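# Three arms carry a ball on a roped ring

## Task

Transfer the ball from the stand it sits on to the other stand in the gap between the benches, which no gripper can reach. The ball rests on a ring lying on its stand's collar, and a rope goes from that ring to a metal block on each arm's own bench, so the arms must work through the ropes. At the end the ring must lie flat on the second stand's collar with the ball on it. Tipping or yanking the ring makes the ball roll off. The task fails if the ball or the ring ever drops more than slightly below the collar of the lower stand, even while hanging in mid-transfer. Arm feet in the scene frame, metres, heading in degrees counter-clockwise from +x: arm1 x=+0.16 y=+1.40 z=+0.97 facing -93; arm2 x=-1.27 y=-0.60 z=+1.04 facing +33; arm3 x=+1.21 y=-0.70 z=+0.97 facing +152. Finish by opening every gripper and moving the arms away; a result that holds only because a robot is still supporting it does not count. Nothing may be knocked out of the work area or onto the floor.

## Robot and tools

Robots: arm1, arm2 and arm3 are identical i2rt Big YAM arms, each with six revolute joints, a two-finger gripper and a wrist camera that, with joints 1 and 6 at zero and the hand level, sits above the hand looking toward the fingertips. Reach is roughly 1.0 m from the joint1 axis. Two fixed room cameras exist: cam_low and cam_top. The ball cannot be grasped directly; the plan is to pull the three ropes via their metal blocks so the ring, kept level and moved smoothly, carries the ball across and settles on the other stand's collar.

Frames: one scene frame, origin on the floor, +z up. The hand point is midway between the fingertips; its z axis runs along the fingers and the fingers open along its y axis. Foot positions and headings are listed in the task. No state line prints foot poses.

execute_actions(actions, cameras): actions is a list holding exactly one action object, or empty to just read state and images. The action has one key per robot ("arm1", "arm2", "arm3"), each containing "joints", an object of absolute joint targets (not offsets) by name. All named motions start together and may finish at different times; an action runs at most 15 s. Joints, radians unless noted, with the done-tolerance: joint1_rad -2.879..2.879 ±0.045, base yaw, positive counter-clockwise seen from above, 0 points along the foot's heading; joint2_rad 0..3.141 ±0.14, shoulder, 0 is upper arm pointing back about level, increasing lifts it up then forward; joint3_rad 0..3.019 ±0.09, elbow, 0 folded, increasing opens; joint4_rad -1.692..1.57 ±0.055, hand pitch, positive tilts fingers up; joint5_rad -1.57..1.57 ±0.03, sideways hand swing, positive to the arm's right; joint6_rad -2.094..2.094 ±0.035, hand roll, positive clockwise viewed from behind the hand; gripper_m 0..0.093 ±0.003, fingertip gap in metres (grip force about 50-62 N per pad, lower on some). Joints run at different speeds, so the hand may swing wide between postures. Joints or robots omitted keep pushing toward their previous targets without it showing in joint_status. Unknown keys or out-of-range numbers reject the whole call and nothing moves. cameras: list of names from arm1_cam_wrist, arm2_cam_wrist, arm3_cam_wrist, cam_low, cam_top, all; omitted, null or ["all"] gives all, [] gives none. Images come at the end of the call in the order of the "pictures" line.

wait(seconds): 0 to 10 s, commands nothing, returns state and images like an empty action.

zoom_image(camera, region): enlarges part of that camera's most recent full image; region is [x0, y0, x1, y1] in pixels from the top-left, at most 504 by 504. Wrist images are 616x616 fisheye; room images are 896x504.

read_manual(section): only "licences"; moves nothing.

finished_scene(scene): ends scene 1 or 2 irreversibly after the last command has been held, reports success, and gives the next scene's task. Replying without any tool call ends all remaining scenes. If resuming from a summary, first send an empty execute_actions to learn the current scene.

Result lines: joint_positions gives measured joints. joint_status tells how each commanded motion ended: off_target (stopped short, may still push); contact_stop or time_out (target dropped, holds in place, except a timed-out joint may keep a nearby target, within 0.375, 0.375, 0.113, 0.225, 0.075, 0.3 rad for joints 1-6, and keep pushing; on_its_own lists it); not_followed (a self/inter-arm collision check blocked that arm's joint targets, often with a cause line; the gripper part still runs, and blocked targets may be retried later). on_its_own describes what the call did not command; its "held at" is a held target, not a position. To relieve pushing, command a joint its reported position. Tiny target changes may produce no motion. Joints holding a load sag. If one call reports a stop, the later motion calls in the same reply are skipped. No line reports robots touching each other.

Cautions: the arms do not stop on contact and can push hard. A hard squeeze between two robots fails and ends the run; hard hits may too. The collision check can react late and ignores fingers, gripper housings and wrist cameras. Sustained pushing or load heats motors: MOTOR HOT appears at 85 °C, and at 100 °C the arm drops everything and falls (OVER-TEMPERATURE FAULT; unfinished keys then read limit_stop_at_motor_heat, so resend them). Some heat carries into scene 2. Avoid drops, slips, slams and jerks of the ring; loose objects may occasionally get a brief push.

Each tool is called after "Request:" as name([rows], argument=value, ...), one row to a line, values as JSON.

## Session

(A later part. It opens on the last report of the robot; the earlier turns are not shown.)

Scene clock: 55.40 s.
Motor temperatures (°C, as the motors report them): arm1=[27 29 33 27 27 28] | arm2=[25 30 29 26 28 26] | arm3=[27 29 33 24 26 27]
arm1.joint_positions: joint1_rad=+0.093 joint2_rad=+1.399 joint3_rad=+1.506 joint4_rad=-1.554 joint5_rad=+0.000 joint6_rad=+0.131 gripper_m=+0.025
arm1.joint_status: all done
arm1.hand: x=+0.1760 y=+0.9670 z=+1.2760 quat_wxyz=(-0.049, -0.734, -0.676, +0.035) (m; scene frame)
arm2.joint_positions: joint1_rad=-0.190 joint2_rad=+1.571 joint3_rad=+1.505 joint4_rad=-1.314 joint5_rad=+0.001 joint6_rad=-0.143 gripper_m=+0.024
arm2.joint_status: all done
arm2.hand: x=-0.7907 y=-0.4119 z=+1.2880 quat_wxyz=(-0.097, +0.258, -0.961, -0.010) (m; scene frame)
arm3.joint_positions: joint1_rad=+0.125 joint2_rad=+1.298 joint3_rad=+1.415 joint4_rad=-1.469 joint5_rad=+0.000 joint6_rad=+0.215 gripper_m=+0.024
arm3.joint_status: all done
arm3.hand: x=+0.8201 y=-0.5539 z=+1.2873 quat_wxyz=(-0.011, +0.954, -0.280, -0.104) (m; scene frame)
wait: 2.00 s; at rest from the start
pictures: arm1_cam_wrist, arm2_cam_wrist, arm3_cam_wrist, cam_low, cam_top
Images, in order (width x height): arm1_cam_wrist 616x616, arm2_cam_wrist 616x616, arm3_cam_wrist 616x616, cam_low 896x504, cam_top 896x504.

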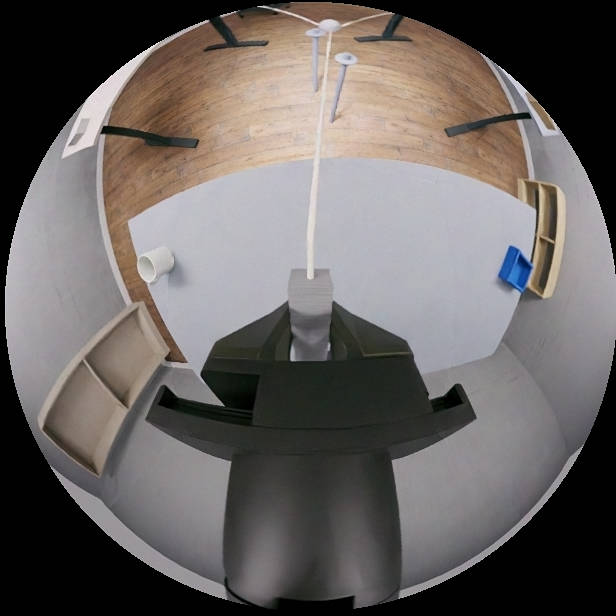

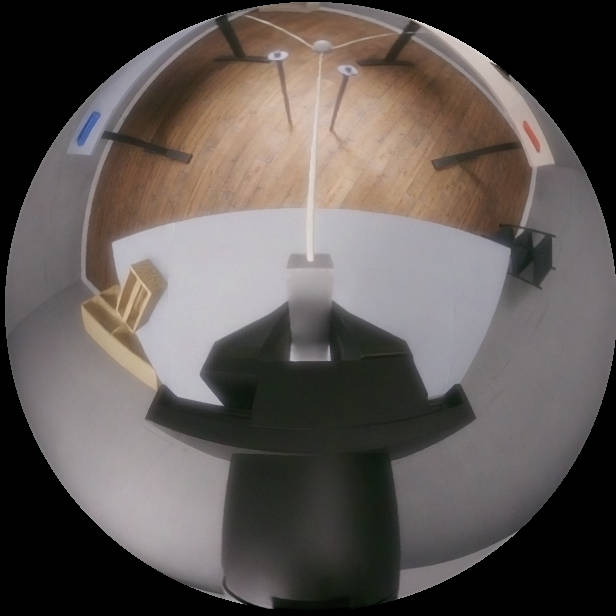

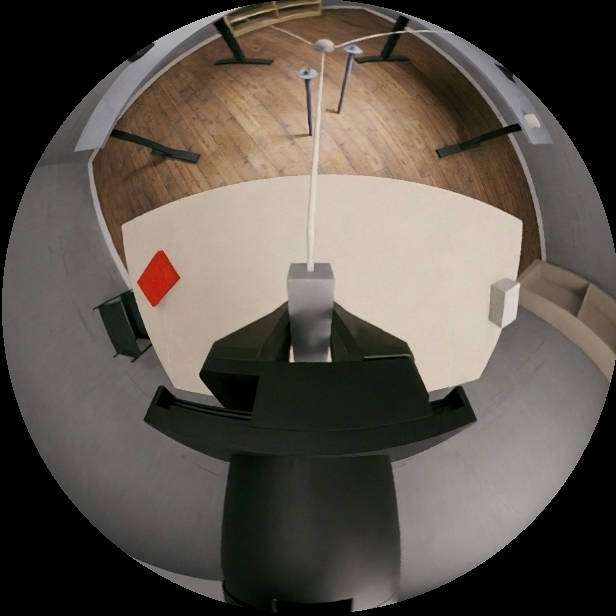

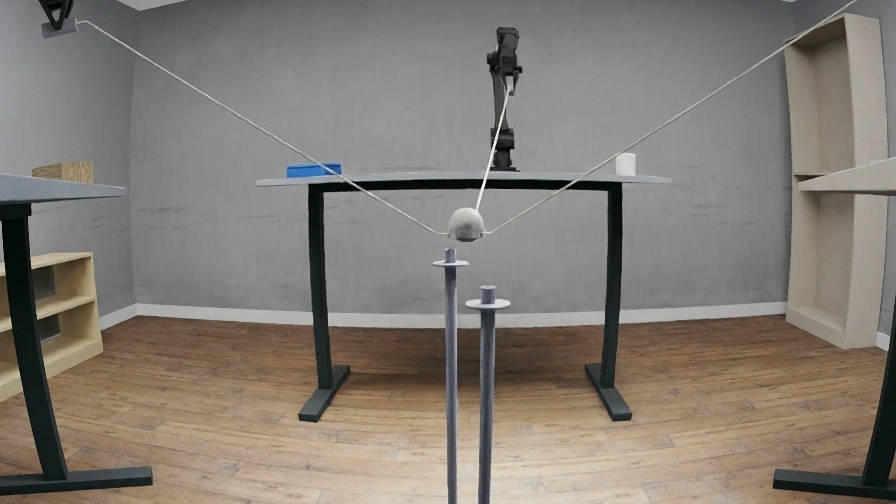

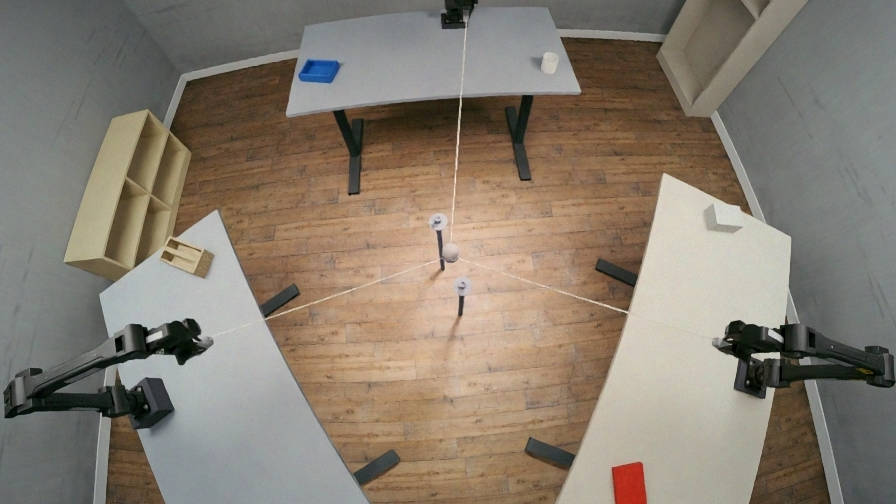

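It settles; waits are free. Continue one step per reply.

Request:
execute_actions([
  {"arm1":{"joints":{"joint1_rad":0.128,"joint2_rad":1.48,"joint3_rad":1.665,"joint6_rad":0.16}},"arm2":{"joints":{"joint1_rad":-0.257,"joint2_rad":1.54,"joint3_rad":1.485,"joint6_rad":-0.235}},"arm3":{"joints":{"joint1_rad":0.2,"joint2_rad":1.221,"joint3_rad":1.37,"joint4_rad":-1.49,"joint6_rad":0.305}}},
], cameras=["cam_low"])

Request:
wait(seconds=3)

Request:
execute_actions([
  {"arm1":{"joints":{"joint1_rad":0.143,"joint2_rad":1.58,"joint3_rad":1.785,"joint4_rad":-1.585,"joint6_rad":0.175}},"arm2":{"joints":{"joint1_rad":-0.33,"joint6_rad":-0.31}},"arm3":{"joints":{"joint1_rad":0.285,"joint2_rad":1.174,"joint3_rad":1.333,"joint4_rad":-1.5,"joint6_rad":0.39}}},
], cameras=["cam_low"])

Request:
wait(seconds=3)

Request:
execute_actions([
  {"arm1":{"joints":{"joint1_rad":0.157,"joint2_rad":1.682,"joint3_rad":1.908,"joint4_rad":-1.605,"joint6_rad":0.19}},"arm2":{"joints":{"joint1_rad":-0.4,"joint6_rad":-0.38}},"arm3":{"joints":{"joint1_rad":0.378,"joint2_rad":1.134,"joint3_rad":1.30,"joint4_rad":-1.51,"joint6_rad":0.485}}},
], cameras=["cam_low"])

Request:
wait(seconds=3)

Request:
zoom_image(camera="cam_low", region=[400, 190, 560, 320])

Request:
zoom_image(camera="cam_top", region=[380, 190, 520, 330])

Scene clock: 58.93 s.
Motor temperatures (°C, as the motors report them): arm1=[27 29 33 27 27 28] | arm2=[25 30 29 27 28 26] | arm3=[27 29 33 24 26 27]
arm1.joint_positions: joint1_rad=+0.114 joint2_rad=+1.494 joint3_rad=+1.605 joint4_rad=-1.554 joint5_rad=+0.000 joint6_rad=+0.151 gripper_m=+0.025
arm1.joint_status: all done
arm1.hand: x=+0.1877 y=+0.9304 z=+1.2751 quat_wxyz=(-0.051, -0.734, -0.676, +0.035) (m; scene frame)
arm2.joint_positions: joint1_rad=-0.262 joint2_rad=+1.565 joint3_rad=+1.495 joint4_rad=-1.314 joint5_rad=+0.000 joint6_rad=-0.218 gripper_m=+0.024
arm2.joint_status: all done
arm2.hand: x=-0.7813 y=-0.4477 z=+1.2872 quat_wxyz=(-0.096, +0.260, -0.961, -0.003) (m; scene frame)
arm3.joint_positions: joint1_rad=+0.202 joint2_rad=+1.236 joint3_rad=+1.364 joint4_rad=-1.474 joint5_rad=+0.000 joint6_rad=+0.289 gripper_m=+0.024
arm3.joint_status: all done
arm3.hand: x=+0.8318 y=-0.5904 z=+1.2886 quat_wxyz=(-0.003, +0.954, -0.279, -0.107) (m; scene frame)
pictures: cam_low
Images, in order (width x height): cam_low 896x504.

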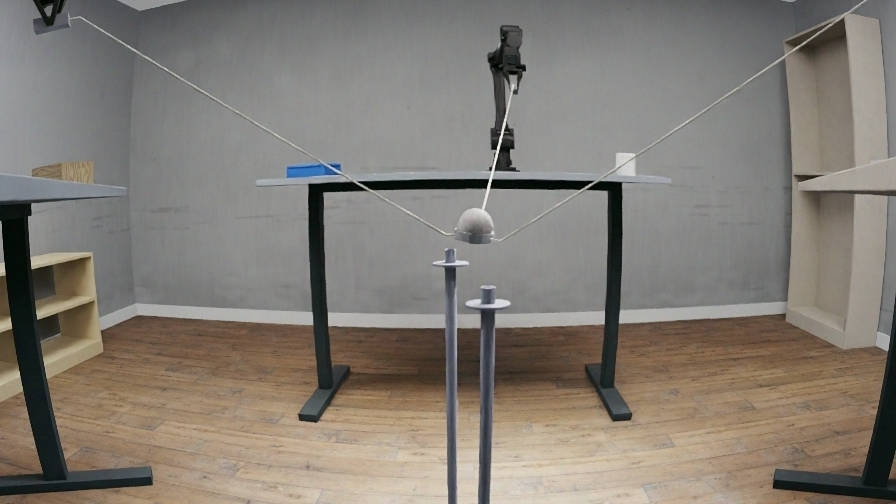

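Scene clock: 61.93 s.
Motor temperatures (°C, as the motors report them): arm1=[27 29 34 27 27 28] | arm2=[25 30 29 27 28 26] | arm3=[27 29 33 24 26 27]
arm1.joint_positions: joint1_rad=+0.114 joint2_rad=+1.494 joint3_rad=+1.605 joint4_rad=-1.554 joint5_rad=+0.000 joint6_rad=+0.151 gripper_m=+0.025
arm1.joint_status: all done
arm1.hand: x=+0.1877 y=+0.9304 z=+1.2751 quat_wxyz=(-0.051, -0.734, -0.676, +0.035) (m; scene frame)
arm2.joint_positions: joint1_rad=-0.262 joint2_rad=+1.565 joint3_rad=+1.495 joint4_rad=-1.314 joint5_rad=+0.000 joint6_rad=-0.218 gripper_m=+0.024
arm2.joint_status: all done
arm2.hand: x=-0.7813 y=-0.4477 z=+1.2872 quat_wxyz=(-0.096, +0.260, -0.961, -0.003) (m; scene frame)
arm3.joint_positions: joint1_rad=+0.202 joint2_rad=+1.236 joint3_rad=+1.364 joint4_rad=-1.474 joint5_rad=+0.000 joint6_rad=+0.289 gripper_m=+0.024
arm3.joint_status: all done
arm3.hand: x=+0.8318 y=-0.5904 z=+1.2886 quat_wxyz=(-0.003, +0.954, -0.280, -0.107) (m; scene frame)
wait: 3.00 s; at rest by 0.27 s
pictures: arm1_cam_wrist, arm2_cam_wrist, arm3_cam_wrist, cam_low, cam_top
Images, in order (width x height): arm1_cam_wrist 616x616, arm2_cam_wrist 616x616, arm3_cam_wrist 616x616, cam_low 896x504, cam_top 896x504.

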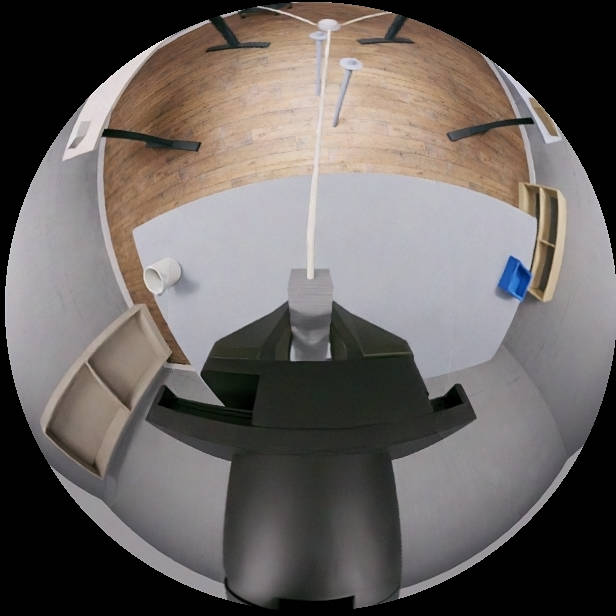

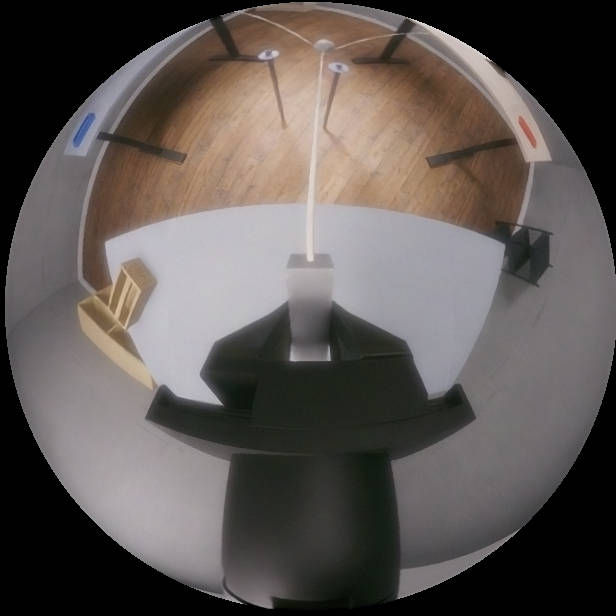

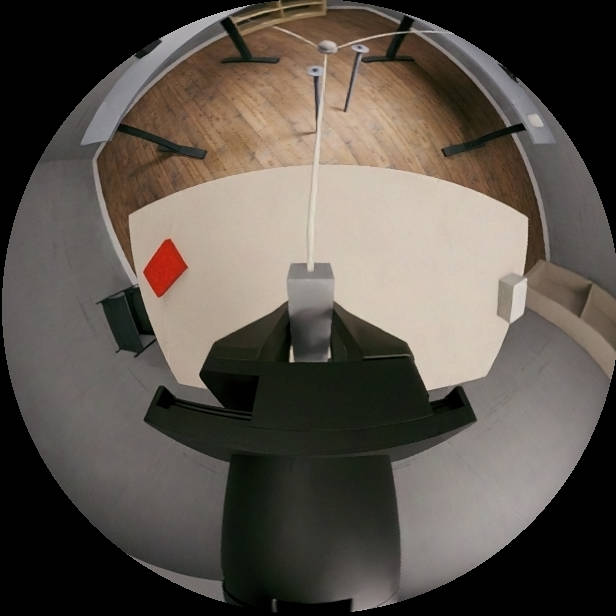

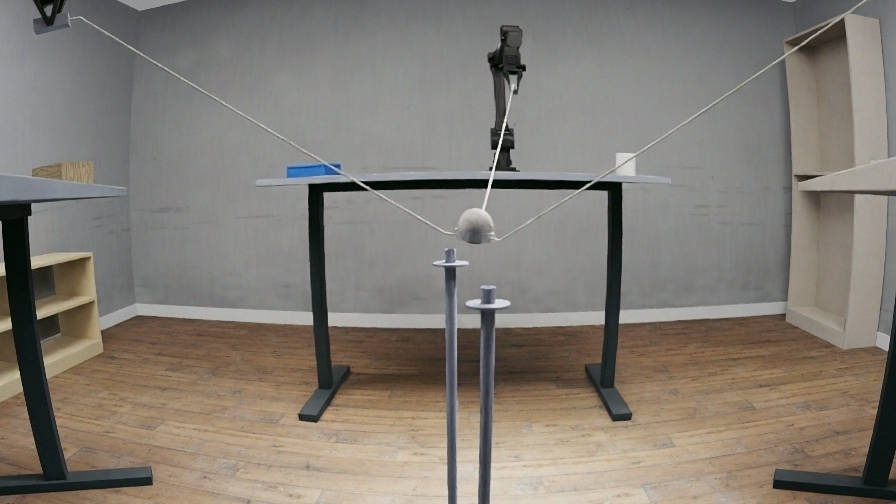

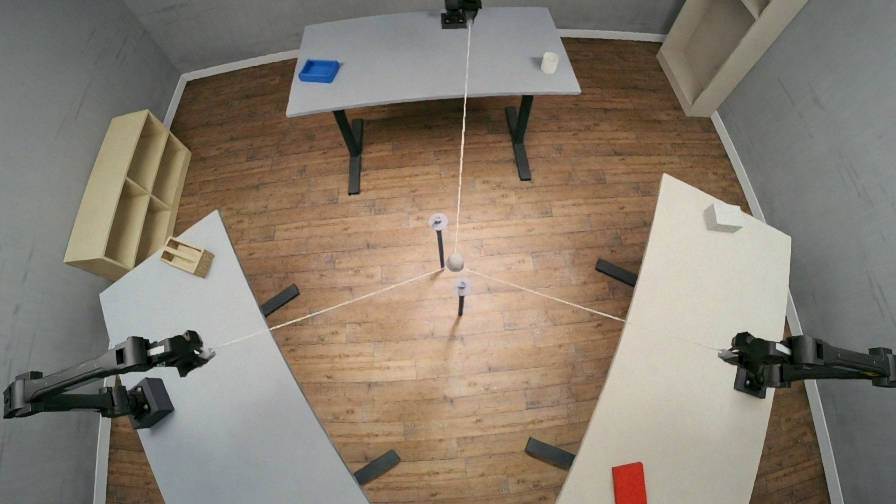

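Scene clock: 62.90 s.
Motor temperatures (°C, as the motors report them): arm1=[27 29 34 27 27 28] | arm2=[25 30 29 27 28 26] | arm3=[27 29 33 24 26 27]
arm1.joint_positions: joint1_rad=+0.127 joint2_rad=+1.593 joint3_rad=+1.722 joint4_rad=-1.575 joint5_rad=+0.000 joint6_rad=+0.166 gripper_m=+0.025
arm1.joint_status: all done
arm1.hand: x=+0.1968 y=+0.8948 z=+1.2764 quat_wxyz=(-0.051, -0.735, -0.676, +0.034) (m; scene frame)
arm2.joint_positions: joint1_rad=-0.334 joint2_rad=+1.565 joint3_rad=+1.495 joint4_rad=-1.314 joint5_rad=-0.001 joint6_rad=-0.293 gripper_m=+0.024
arm2.joint_status: all done
arm2.hand: x=-0.7714 y=-0.4834 z=+1.2875 quat_wxyz=(-0.096, +0.261, -0.961, +0.004) (m; scene frame)
arm3.joint_positions: joint1_rad=+0.286 joint2_rad=+1.192 joint3_rad=+1.328 joint4_rad=-1.485 joint5_rad=+0.001 joint6_rad=+0.374 gripper_m=+0.024
arm3.joint_status: all done
arm3.hand: x=+0.8412 y=-0.6263 z=+1.2886 quat_wxyz=(+0.007, +0.954, -0.280, -0.106) (m; scene frame)
pictures: cam_low
Images, in order (width x height): cam_low 896x504.

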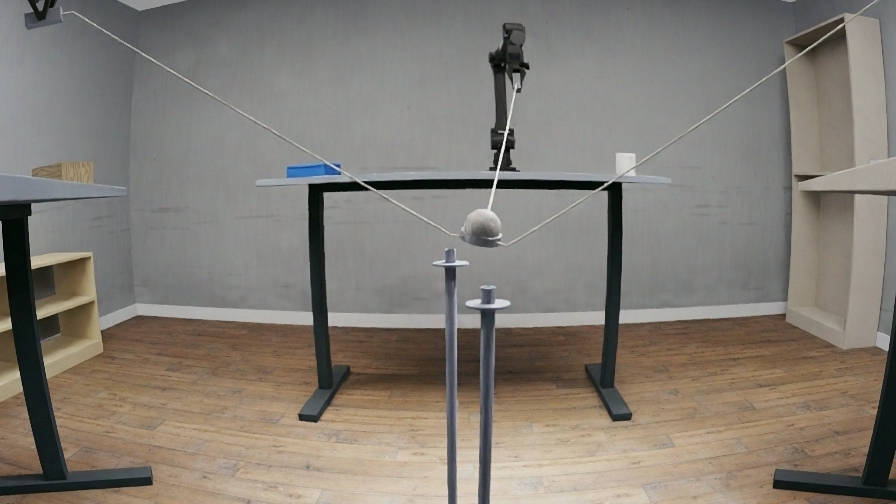

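Scene clock: 65.90 s.
Motor temperatures (°C, as the motors report them): arm1=[27 29 34 27 27 28] | arm2=[25 30 29 27 28 26] | arm3=[27 29 33 24 26 27]
arm1.joint_positions: joint1_rad=+0.127 joint2_rad=+1.593 joint3_rad=+1.722 joint4_rad=-1.575 joint5_rad=+0.000 joint6_rad=+0.166 gripper_m=+0.025
arm1.joint_status: all done
arm1.hand: x=+0.1968 y=+0.8948 z=+1.2764 quat_wxyz=(-0.051, -0.735, -0.676, +0.034) (m; scene frame)
arm2.joint_positions: joint1_rad=-0.334 joint2_rad=+1.565 joint3_rad=+1.495 joint4_rad=-1.314 joint5_rad=-0.001 joint6_rad=-0.293 gripper_m=+0.024
arm2.joint_status: all done
arm2.hand: x=-0.7714 y=-0.4834 z=+1.2875 quat_wxyz=(-0.096, +0.261, -0.960, +0.004) (m; scene frame)
arm3.joint_positions: joint1_rad=+0.286 joint2_rad=+1.192 joint3_rad=+1.328 joint4_rad=-1.485 joint5_rad=+0.001 joint6_rad=+0.375 gripper_m=+0.024
arm3.joint_status: all done
arm3.hand: x=+0.8412 y=-0.6263 z=+1.2886 quat_wxyz=(+0.007, +0.954, -0.280, -0.106) (m; scene frame)
wait: 3.00 s; at rest by 0.27 s
pictures: arm1_cam_wrist, arm2_cam_wrist, arm3_cam_wrist, cam_low, cam_top
Images, in order (width x height): arm1_cam_wrist 616x616, arm2_cam_wrist 616x616, arm3_cam_wrist 616x616, cam_low 896x504, cam_top 896x504.

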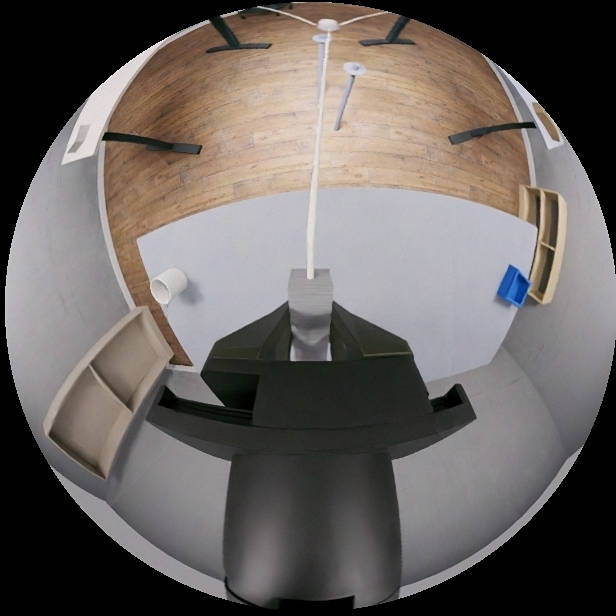

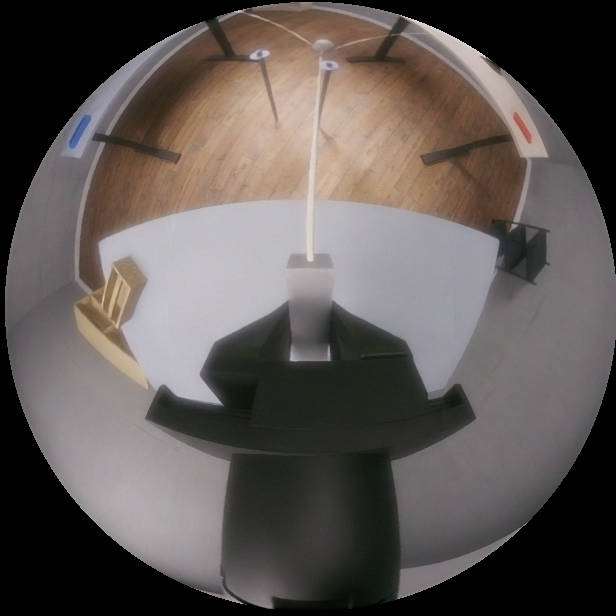

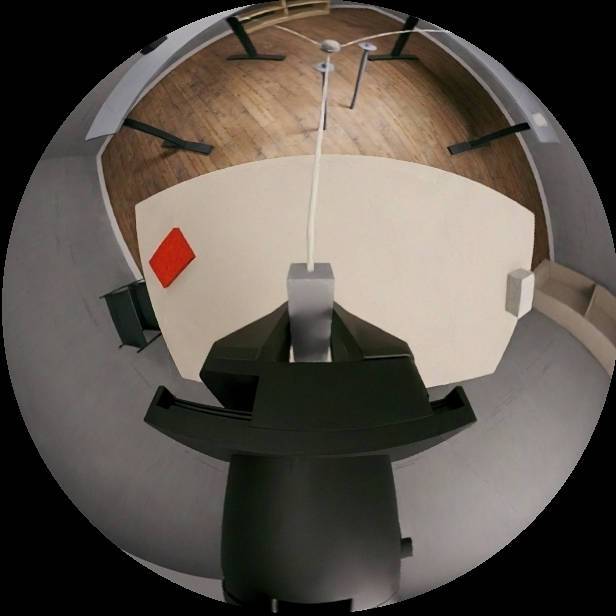

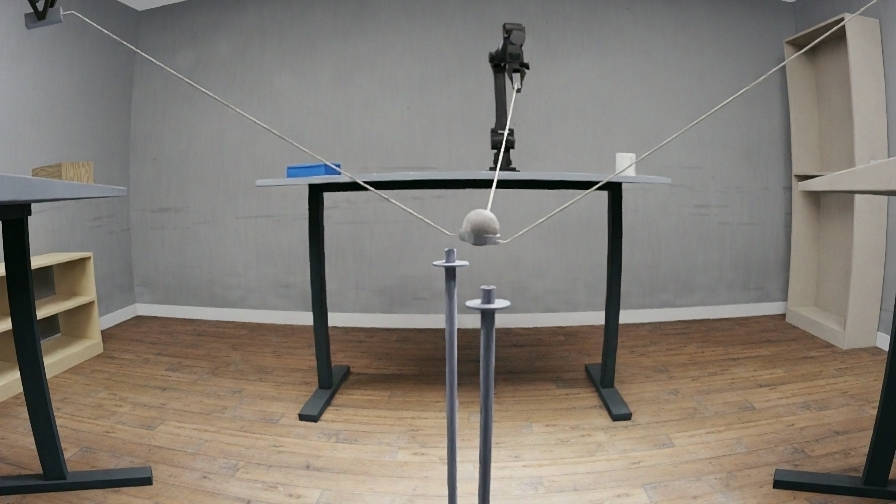

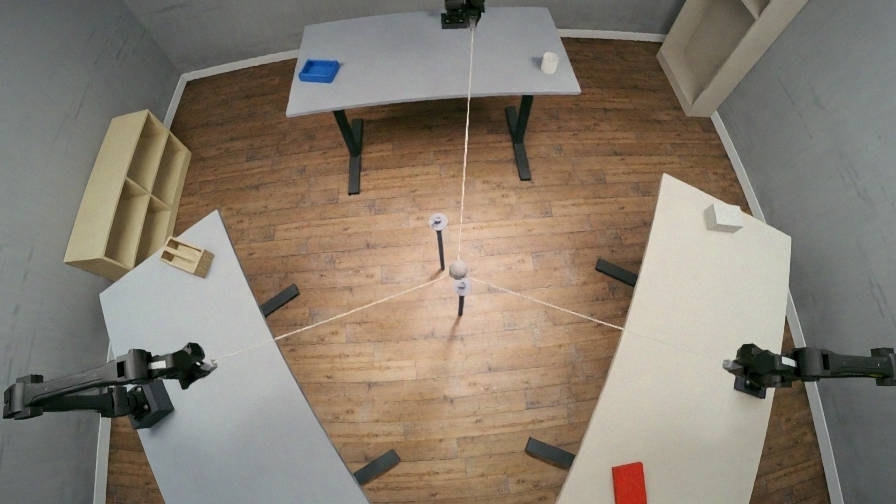

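Scene clock: 66.90 s.
Motor temperatures (°C, as the motors report them): arm1=[27 29 34 27 27 28] | arm2=[25 30 29 27 28 26] | arm3=[27 29 33 24 26 27]
arm1.joint_positions: joint1_rad=+0.141 joint2_rad=+1.696 joint3_rad=+1.844 joint4_rad=-1.595 joint5_rad=+0.000 joint6_rad=+0.181 gripper_m=+0.025
arm1.joint_status: all done
arm1.hand: x=+0.2075 y=+0.8586 z=+1.2738 quat_wxyz=(-0.051, -0.735, -0.675, +0.033) (m; scene frame)
arm2.joint_positions: joint1_rad=-0.403 joint2_rad=+1.564 joint3_rad=+1.495 joint4_rad=-1.314 joint5_rad=-0.001 joint6_rad=-0.363 gripper_m=+0.024
arm2.joint_status: all done
arm2.hand: x=-0.7643 y=-0.5181 z=+1.2878 quat_wxyz=(-0.096, +0.261, -0.960, +0.010) (m; scene frame)
arm3.joint_positions: joint1_rad=+0.379 joint2_rad=+1.152 joint3_rad=+1.295 joint4_rad=-1.494 joint5_rad=+0.001 joint6_rad=+0.469 gripper_m=+0.024
arm3.joint_status: all done
arm3.hand: x=+0.8520 y=-0.6623 z=+1.2878 quat_wxyz=(+0.016, +0.954, -0.281, -0.103) (m; scene frame)
pictures: cam_low
Images, in order (width x height): cam_low 896x504.

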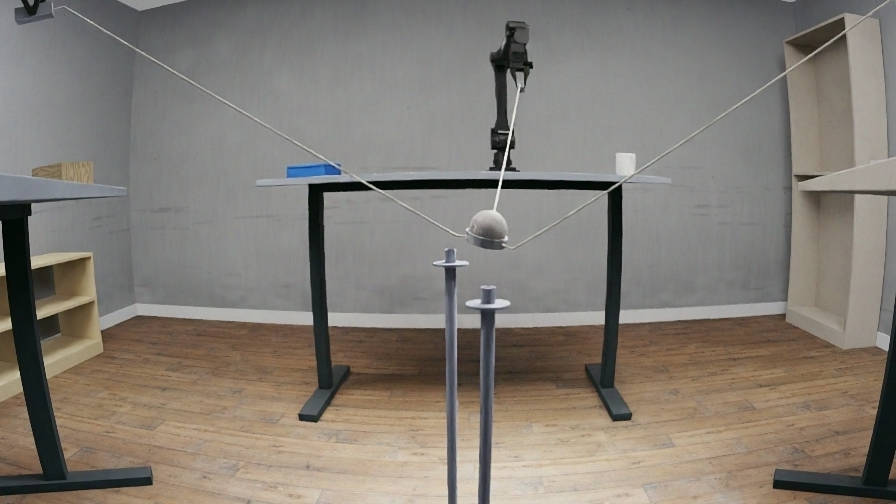

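Scene clock: 69.90 s.
Motor temperatures (°C, as the motors report them): arm1=[27 29 34 27 27 28] | arm2=[25 30 29 27 28 26] | arm3=[27 29 33 24 26 27]
arm1.joint_positions: joint1_rad=+0.141 joint2_rad=+1.696 joint3_rad=+1.844 joint4_rad=-1.595 joint5_rad=+0.000 joint6_rad=+0.181 gripper_m=+0.025
arm1.joint_status: all done
arm1.hand: x=+0.2075 y=+0.8586 z=+1.2738 quat_wxyz=(-0.051, -0.735, -0.675, +0.033) (m; scene frame)
arm2.joint_positions: joint1_rad=-0.403 joint2_rad=+1.564 joint3_rad=+1.495 joint4_rad=-1.314 joint5_rad=-0.001 joint6_rad=-0.363 gripper_m=+0.024
arm2.joint_status: all done
arm2.hand: x=-0.7643 y=-0.5181 z=+1.2878 quat_wxyz=(-0.096, +0.262, -0.960, +0.010) (m; scene frame)
arm3.joint_positions: joint1_rad=+0.379 joint2_rad=+1.152 joint3_rad=+1.295 joint4_rad=-1.494 joint5_rad=+0.001 joint6_rad=+0.470 gripper_m=+0.024
arm3.joint_status: all done
arm3.hand: x=+0.8520 y=-0.6623 z=+1.2878 quat_wxyz=(+0.016, +0.954, -0.281, -0.103) (m; scene frame)
wait: 3.00 s; at rest by 0.27 s
pictures: arm1_cam_wrist, arm2_cam_wrist, arm3_cam_wrist, cam_low, cam_top
Images, in order (width x height): arm1_cam_wrist 616x616, arm2_cam_wrist 616x616, arm3_cam_wrist 616x616, cam_low 896x504, cam_top 896x504.

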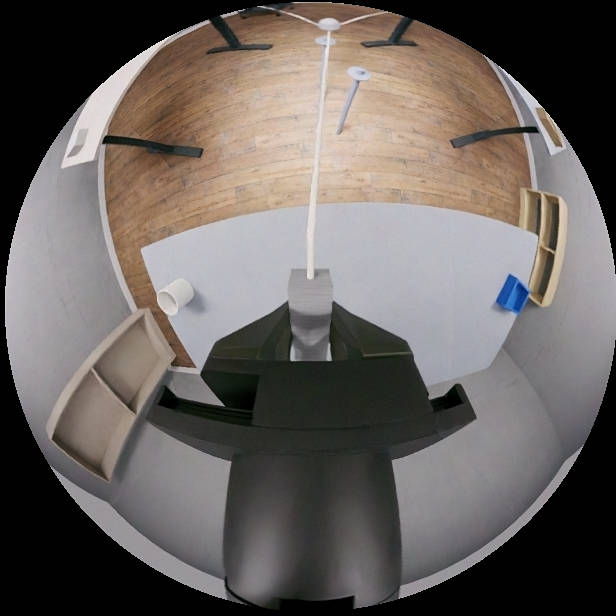

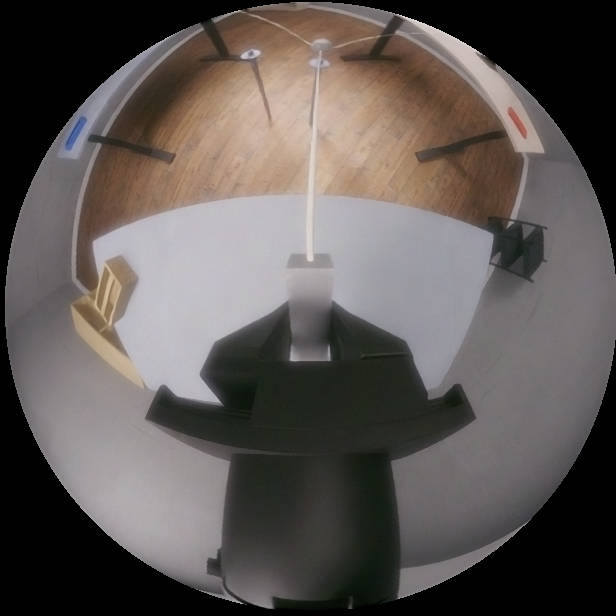

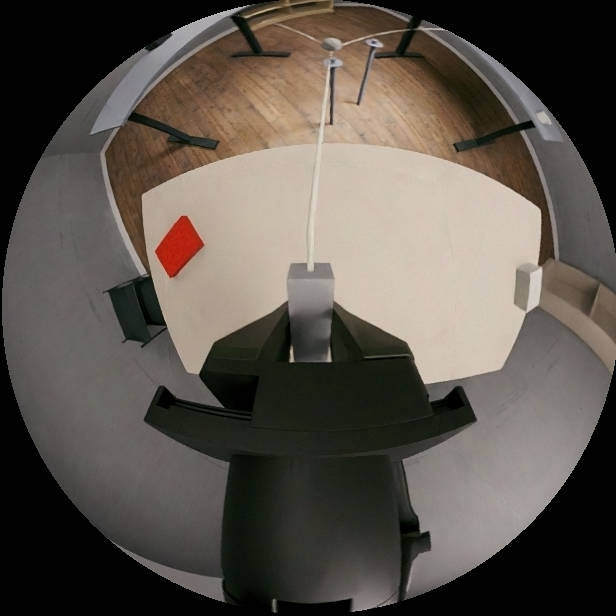

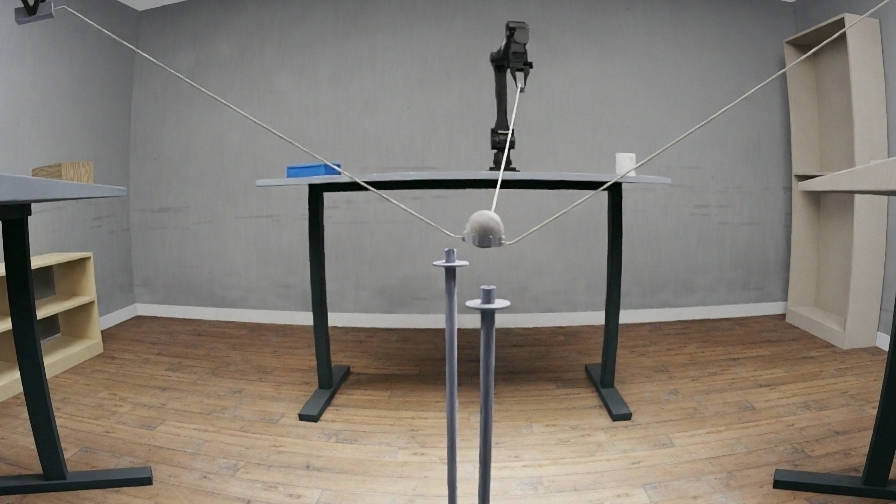

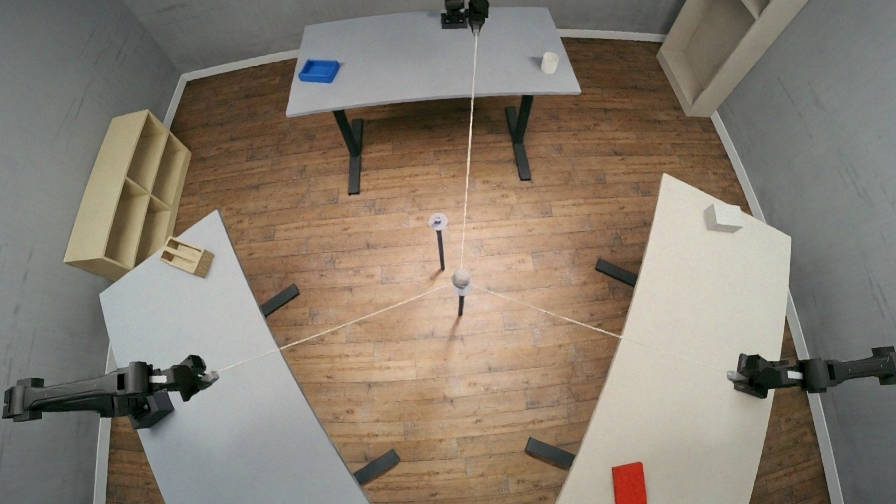

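Region (400, 190, 560, 320) of cam_low's 896x504 image, scaled by 3.150, with more detail than that image has; it fills the top 410 rows of this view, and the rest is white.

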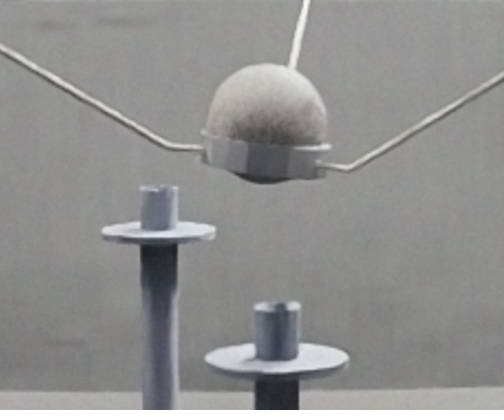

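Region (380, 190, 520, 330) of cam_top's 896x504 image, scaled by 3.600, with more detail than that image has.

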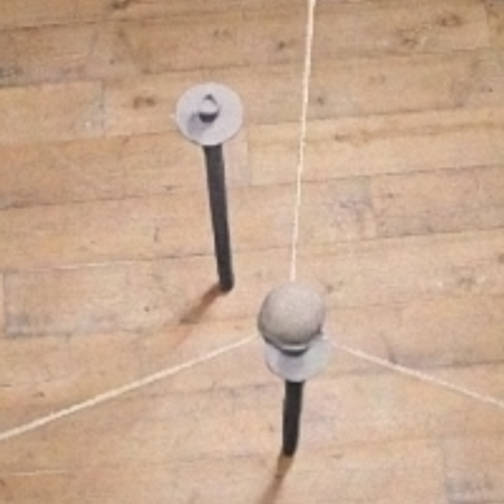

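Request:
execute_actions([
  {"arm1":{"joints":{"joint2_rad":1.74}},"arm2":{"joints":{"joint2_rad":1.635}},"arm3":{"joints":{"joint2_rad":1.2}}},
], cameras=[])

Request:
wait(seconds=4)

Request:
zoom_image(camera="cam_low", region=[400, 190, 560, 320])

Request:
zoom_image(camera="arm2_cam_wrist", region=[260, 0, 390, 130])

Request:
zoom_image(camera="arm3_cam_wrist", region=[260, 0, 390, 130])

Scene clock: 73.43 s.
Motor temperatures (°C, as the motors report them): arm1=[27 30 35 27 27 28] | arm2=[25 30 30 27 28 26] | arm3=[27 28 33 24 26 27]
arm1.joint_positions: joint1_rad=+0.141 joint2_rad=+1.754 joint3_rad=+1.847 joint4_rad=-1.595 joint5_rad=+0.000 joint6_rad=+0.181 gripper_m=+0.025
arm1.joint_status: all done
arm1.hand: x=+0.2088 y=+0.8485 z=+1.2442 quat_wxyz=(-0.029, -0.736, -0.676, +0.016) (m; scene frame)
arm2.joint_positions: joint1_rad=-0.403 joint2_rad=+1.653 joint3_rad=+1.488 joint4_rad=-1.314 joint5_rad=-0.001 joint6_rad=-0.363 gripper_m=+0.024
arm2.joint_status: all done
arm2.hand: x=-0.7583 y=-0.5171 z=+1.2407 quat_wxyz=(-0.048, +0.263, -0.964, +0.005) (m; scene frame)
arm3.joint_positions: joint1_rad=+0.379 joint2_rad=+1.211 joint3_rad=+1.295 joint4_rad=-1.494 joint5_rad=+0.001 joint6_rad=+0.470 gripper_m=+0.024
arm3.joint_status: all done
arm3.hand: x=+0.8417 y=-0.6611 z=+1.2673 quat_wxyz=(+0.011, +0.956, -0.282, -0.074) (m; scene frame)
pictures: none
No camera images: the call's "cameras" was empty. Leave "cameras" out to get every camera's image.

Scene clock: 77.43 s.
Motor temperatures (°C, as the motors report them): arm1=[27 30 35 27 27 28] | arm2=[25 30 30 27 28 26] | arm3=[27 28 34 24 26 27]
arm1.joint_positions: joint1_rad=+0.141 joint2_rad=+1.754 joint3_rad=+1.847 joint4_rad=-1.595 joint5_rad=+0.000 joint6_rad=+0.181 gripper_m=+0.025
arm1.joint_status: all done
arm1.hand: x=+0.2088 y=+0.8485 z=+1.2442 quat_wxyz=(-0.029, -0.736, -0.676, +0.016) (m; scene frame)
arm2.joint_positions: joint1_rad=-0.403 joint2_rad=+1.653 joint3_rad=+1.488 joint4_rad=-1.314 joint5_rad=-0.001 joint6_rad=-0.363 gripper_m=+0.024
arm2.joint_status: all done
arm2.hand: x=-0.7583 y=-0.5171 z=+1.2407 quat_wxyz=(-0.048, +0.263, -0.964, +0.005) (m; scene frame)
arm3.joint_positions: joint1_rad=+0.379 joint2_rad=+1.211 joint3_rad=+1.295 joint4_rad=-1.494 joint5_rad=+0.001 joint6_rad=+0.470 gripper_m=+0.024
arm3.joint_status: all done
arm3.hand: x=+0.8417 y=-0.6611 z=+1.2673 quat_wxyz=(+0.011, +0.956, -0.282, -0.074) (m; scene frame)
wait: 4.00 s; at rest by 0.27 s
pictures: arm1_cam_wrist, arm2_cam_wrist, arm3_cam_wrist, cam_low, cam_top
Images, in order (width x height): arm1_cam_wrist 616x616, arm2_cam_wrist 616x616, arm3_cam_wrist 616x616, cam_low 896x504, cam_top 896x504.

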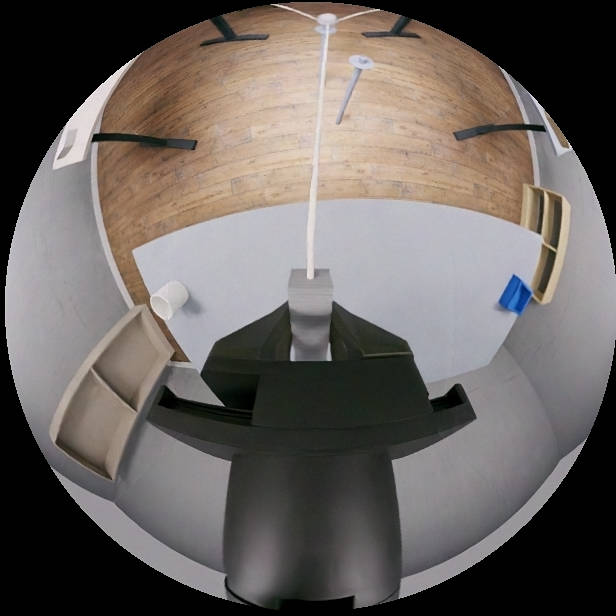

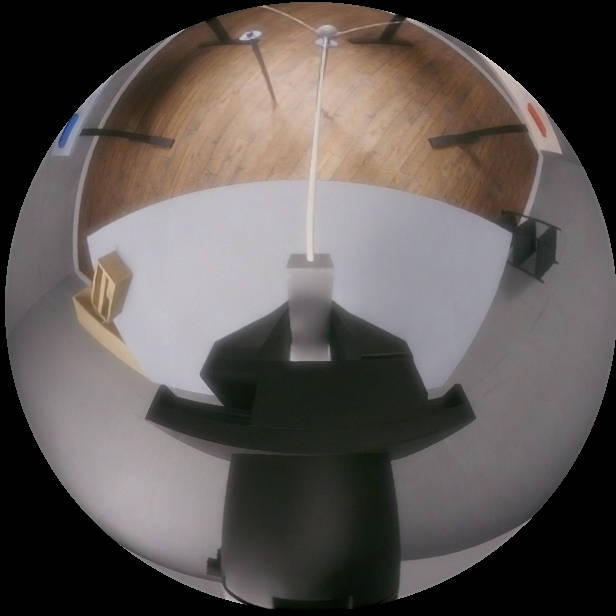

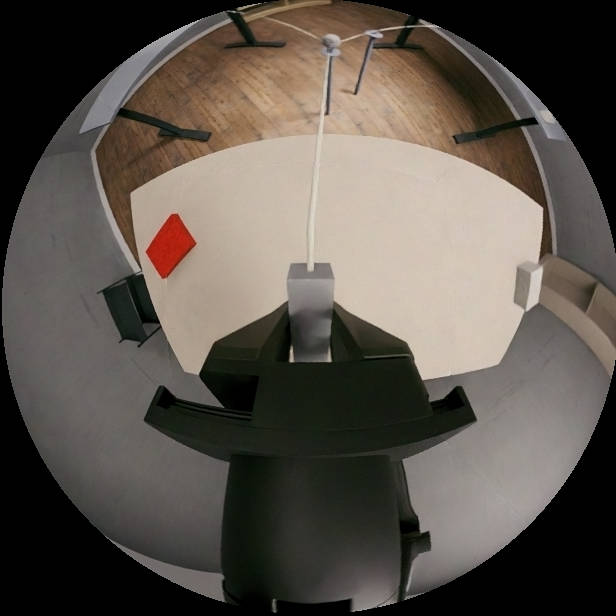

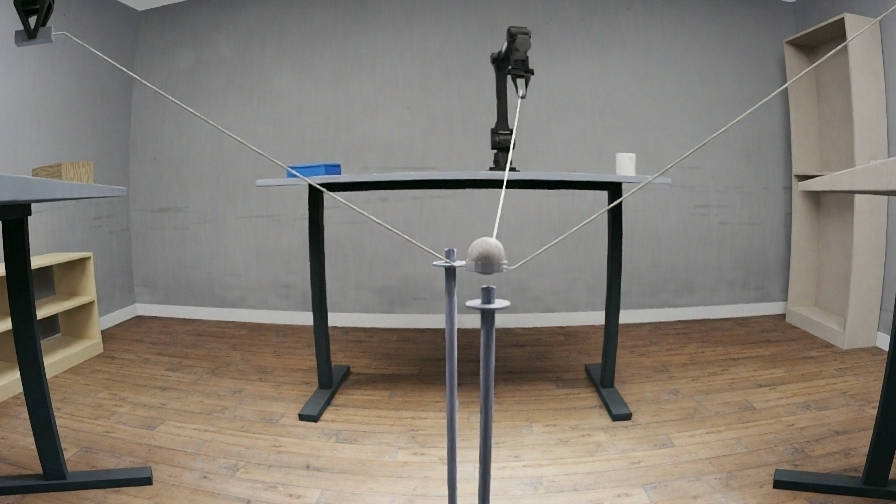

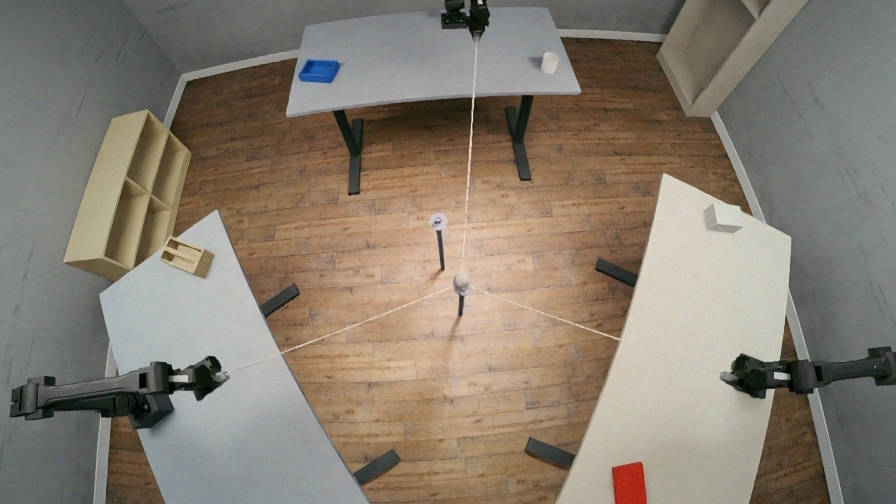

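Region (400, 190, 560, 320) of cam_low's 896x504 image, scaled by 3.150, with more detail than that image has; it fills the top 410 rows of this view, and the rest is white.

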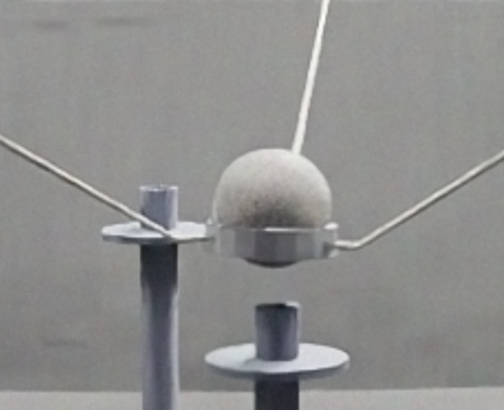

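Region (260, 0, 390, 130) of arm2_cam_wrist's 616x616 image, scaled by 3.877, with more detail than that image has.

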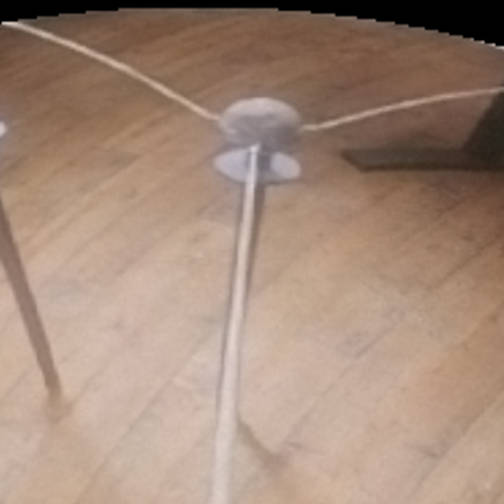

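Region (260, 0, 390, 130) of arm3_cam_wrist's 616x616 image, scaled by 3.877, with more detail than that image has.

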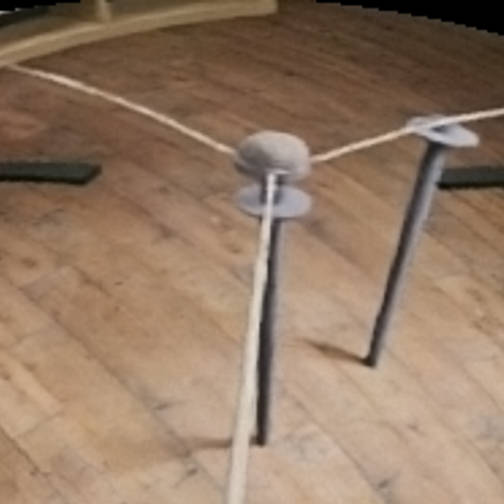

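Request:
execute_actions([
  {"arm1":{"joints":{"joint2_rad":1.79}},"arm2":{"joints":{"joint2_rad":1.705}},"arm3":{"joints":{"joint2_rad":1.245}}},
], cameras=["cam_low"])

Request:
zoom_image(camera="cam_low", region=[400, 190, 560, 320])

Scene clock: 80.33 s.
Motor temperatures (°C, as the motors report them): arm1=[27 30 35 27 27 28] | arm2=[25 30 30 27 28 26] | arm3=[27 28 34 24 26 27]
arm1.joint_positions: joint1_rad=+0.141 joint2_rad=+1.797 joint3_rad=+1.847 joint4_rad=-1.595 joint5_rad=+0.000 joint6_rad=+0.181 gripper_m=+0.025
arm1.joint_status: all done
arm1.hand: x=+0.2095 y=+0.8427 z=+1.2213 quat_wxyz=(-0.012, -0.736, -0.677, +0.003) (m; scene frame)
arm2.joint_positions: joint1_rad=-0.403 joint2_rad=+1.714 joint3_rad=+1.488 joint4_rad=-1.314 joint5_rad=-0.001 joint6_rad=-0.363 gripper_m=+0.024
arm2.joint_status: all done
arm2.hand: x=-0.7552 y=-0.5167 z=+1.2106 quat_wxyz=(-0.018, +0.263, -0.965, +0.002) (m; scene frame)
arm3.joint_positions: joint1_rad=+0.379 joint2_rad=+1.248 joint3_rad=+1.295 joint4_rad=-1.494 joint5_rad=+0.001 joint6_rad=+0.470 gripper_m=+0.024
arm3.joint_status: all done
arm3.hand: x=+0.8358 y=-0.6605 z=+1.2539 quat_wxyz=(+0.008, +0.958, -0.283, -0.055) (m; scene frame)
pictures: cam_low
Images, in order (width x height): cam_low 896x504.

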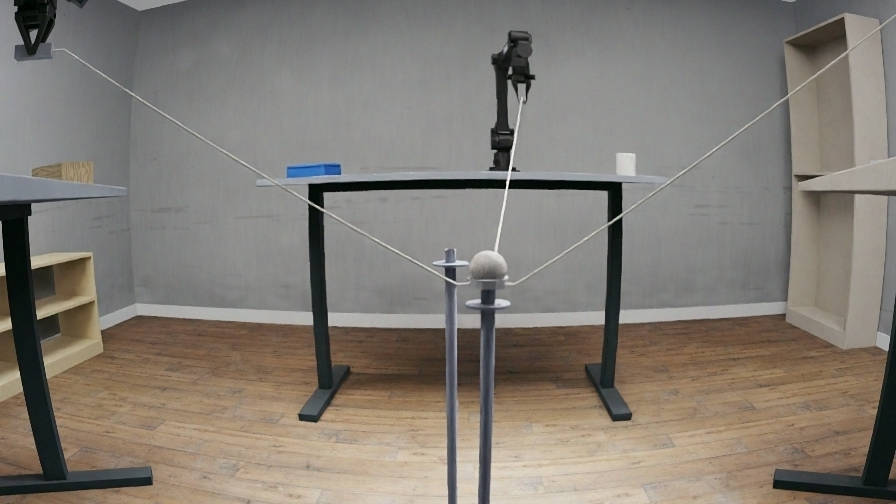

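Region (400, 190, 560, 320) of cam_low's 896x504 image, scaled by 3.150, with more detail than that image has; it fills the top 410 rows of this view, and the rest is white.

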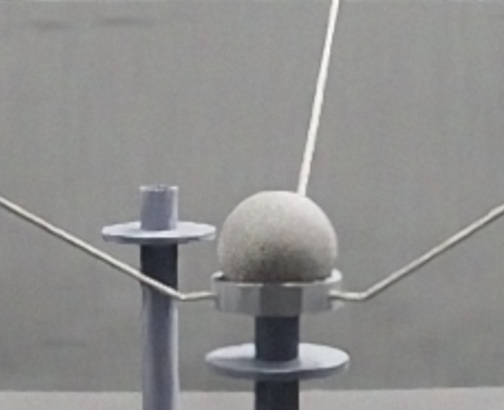

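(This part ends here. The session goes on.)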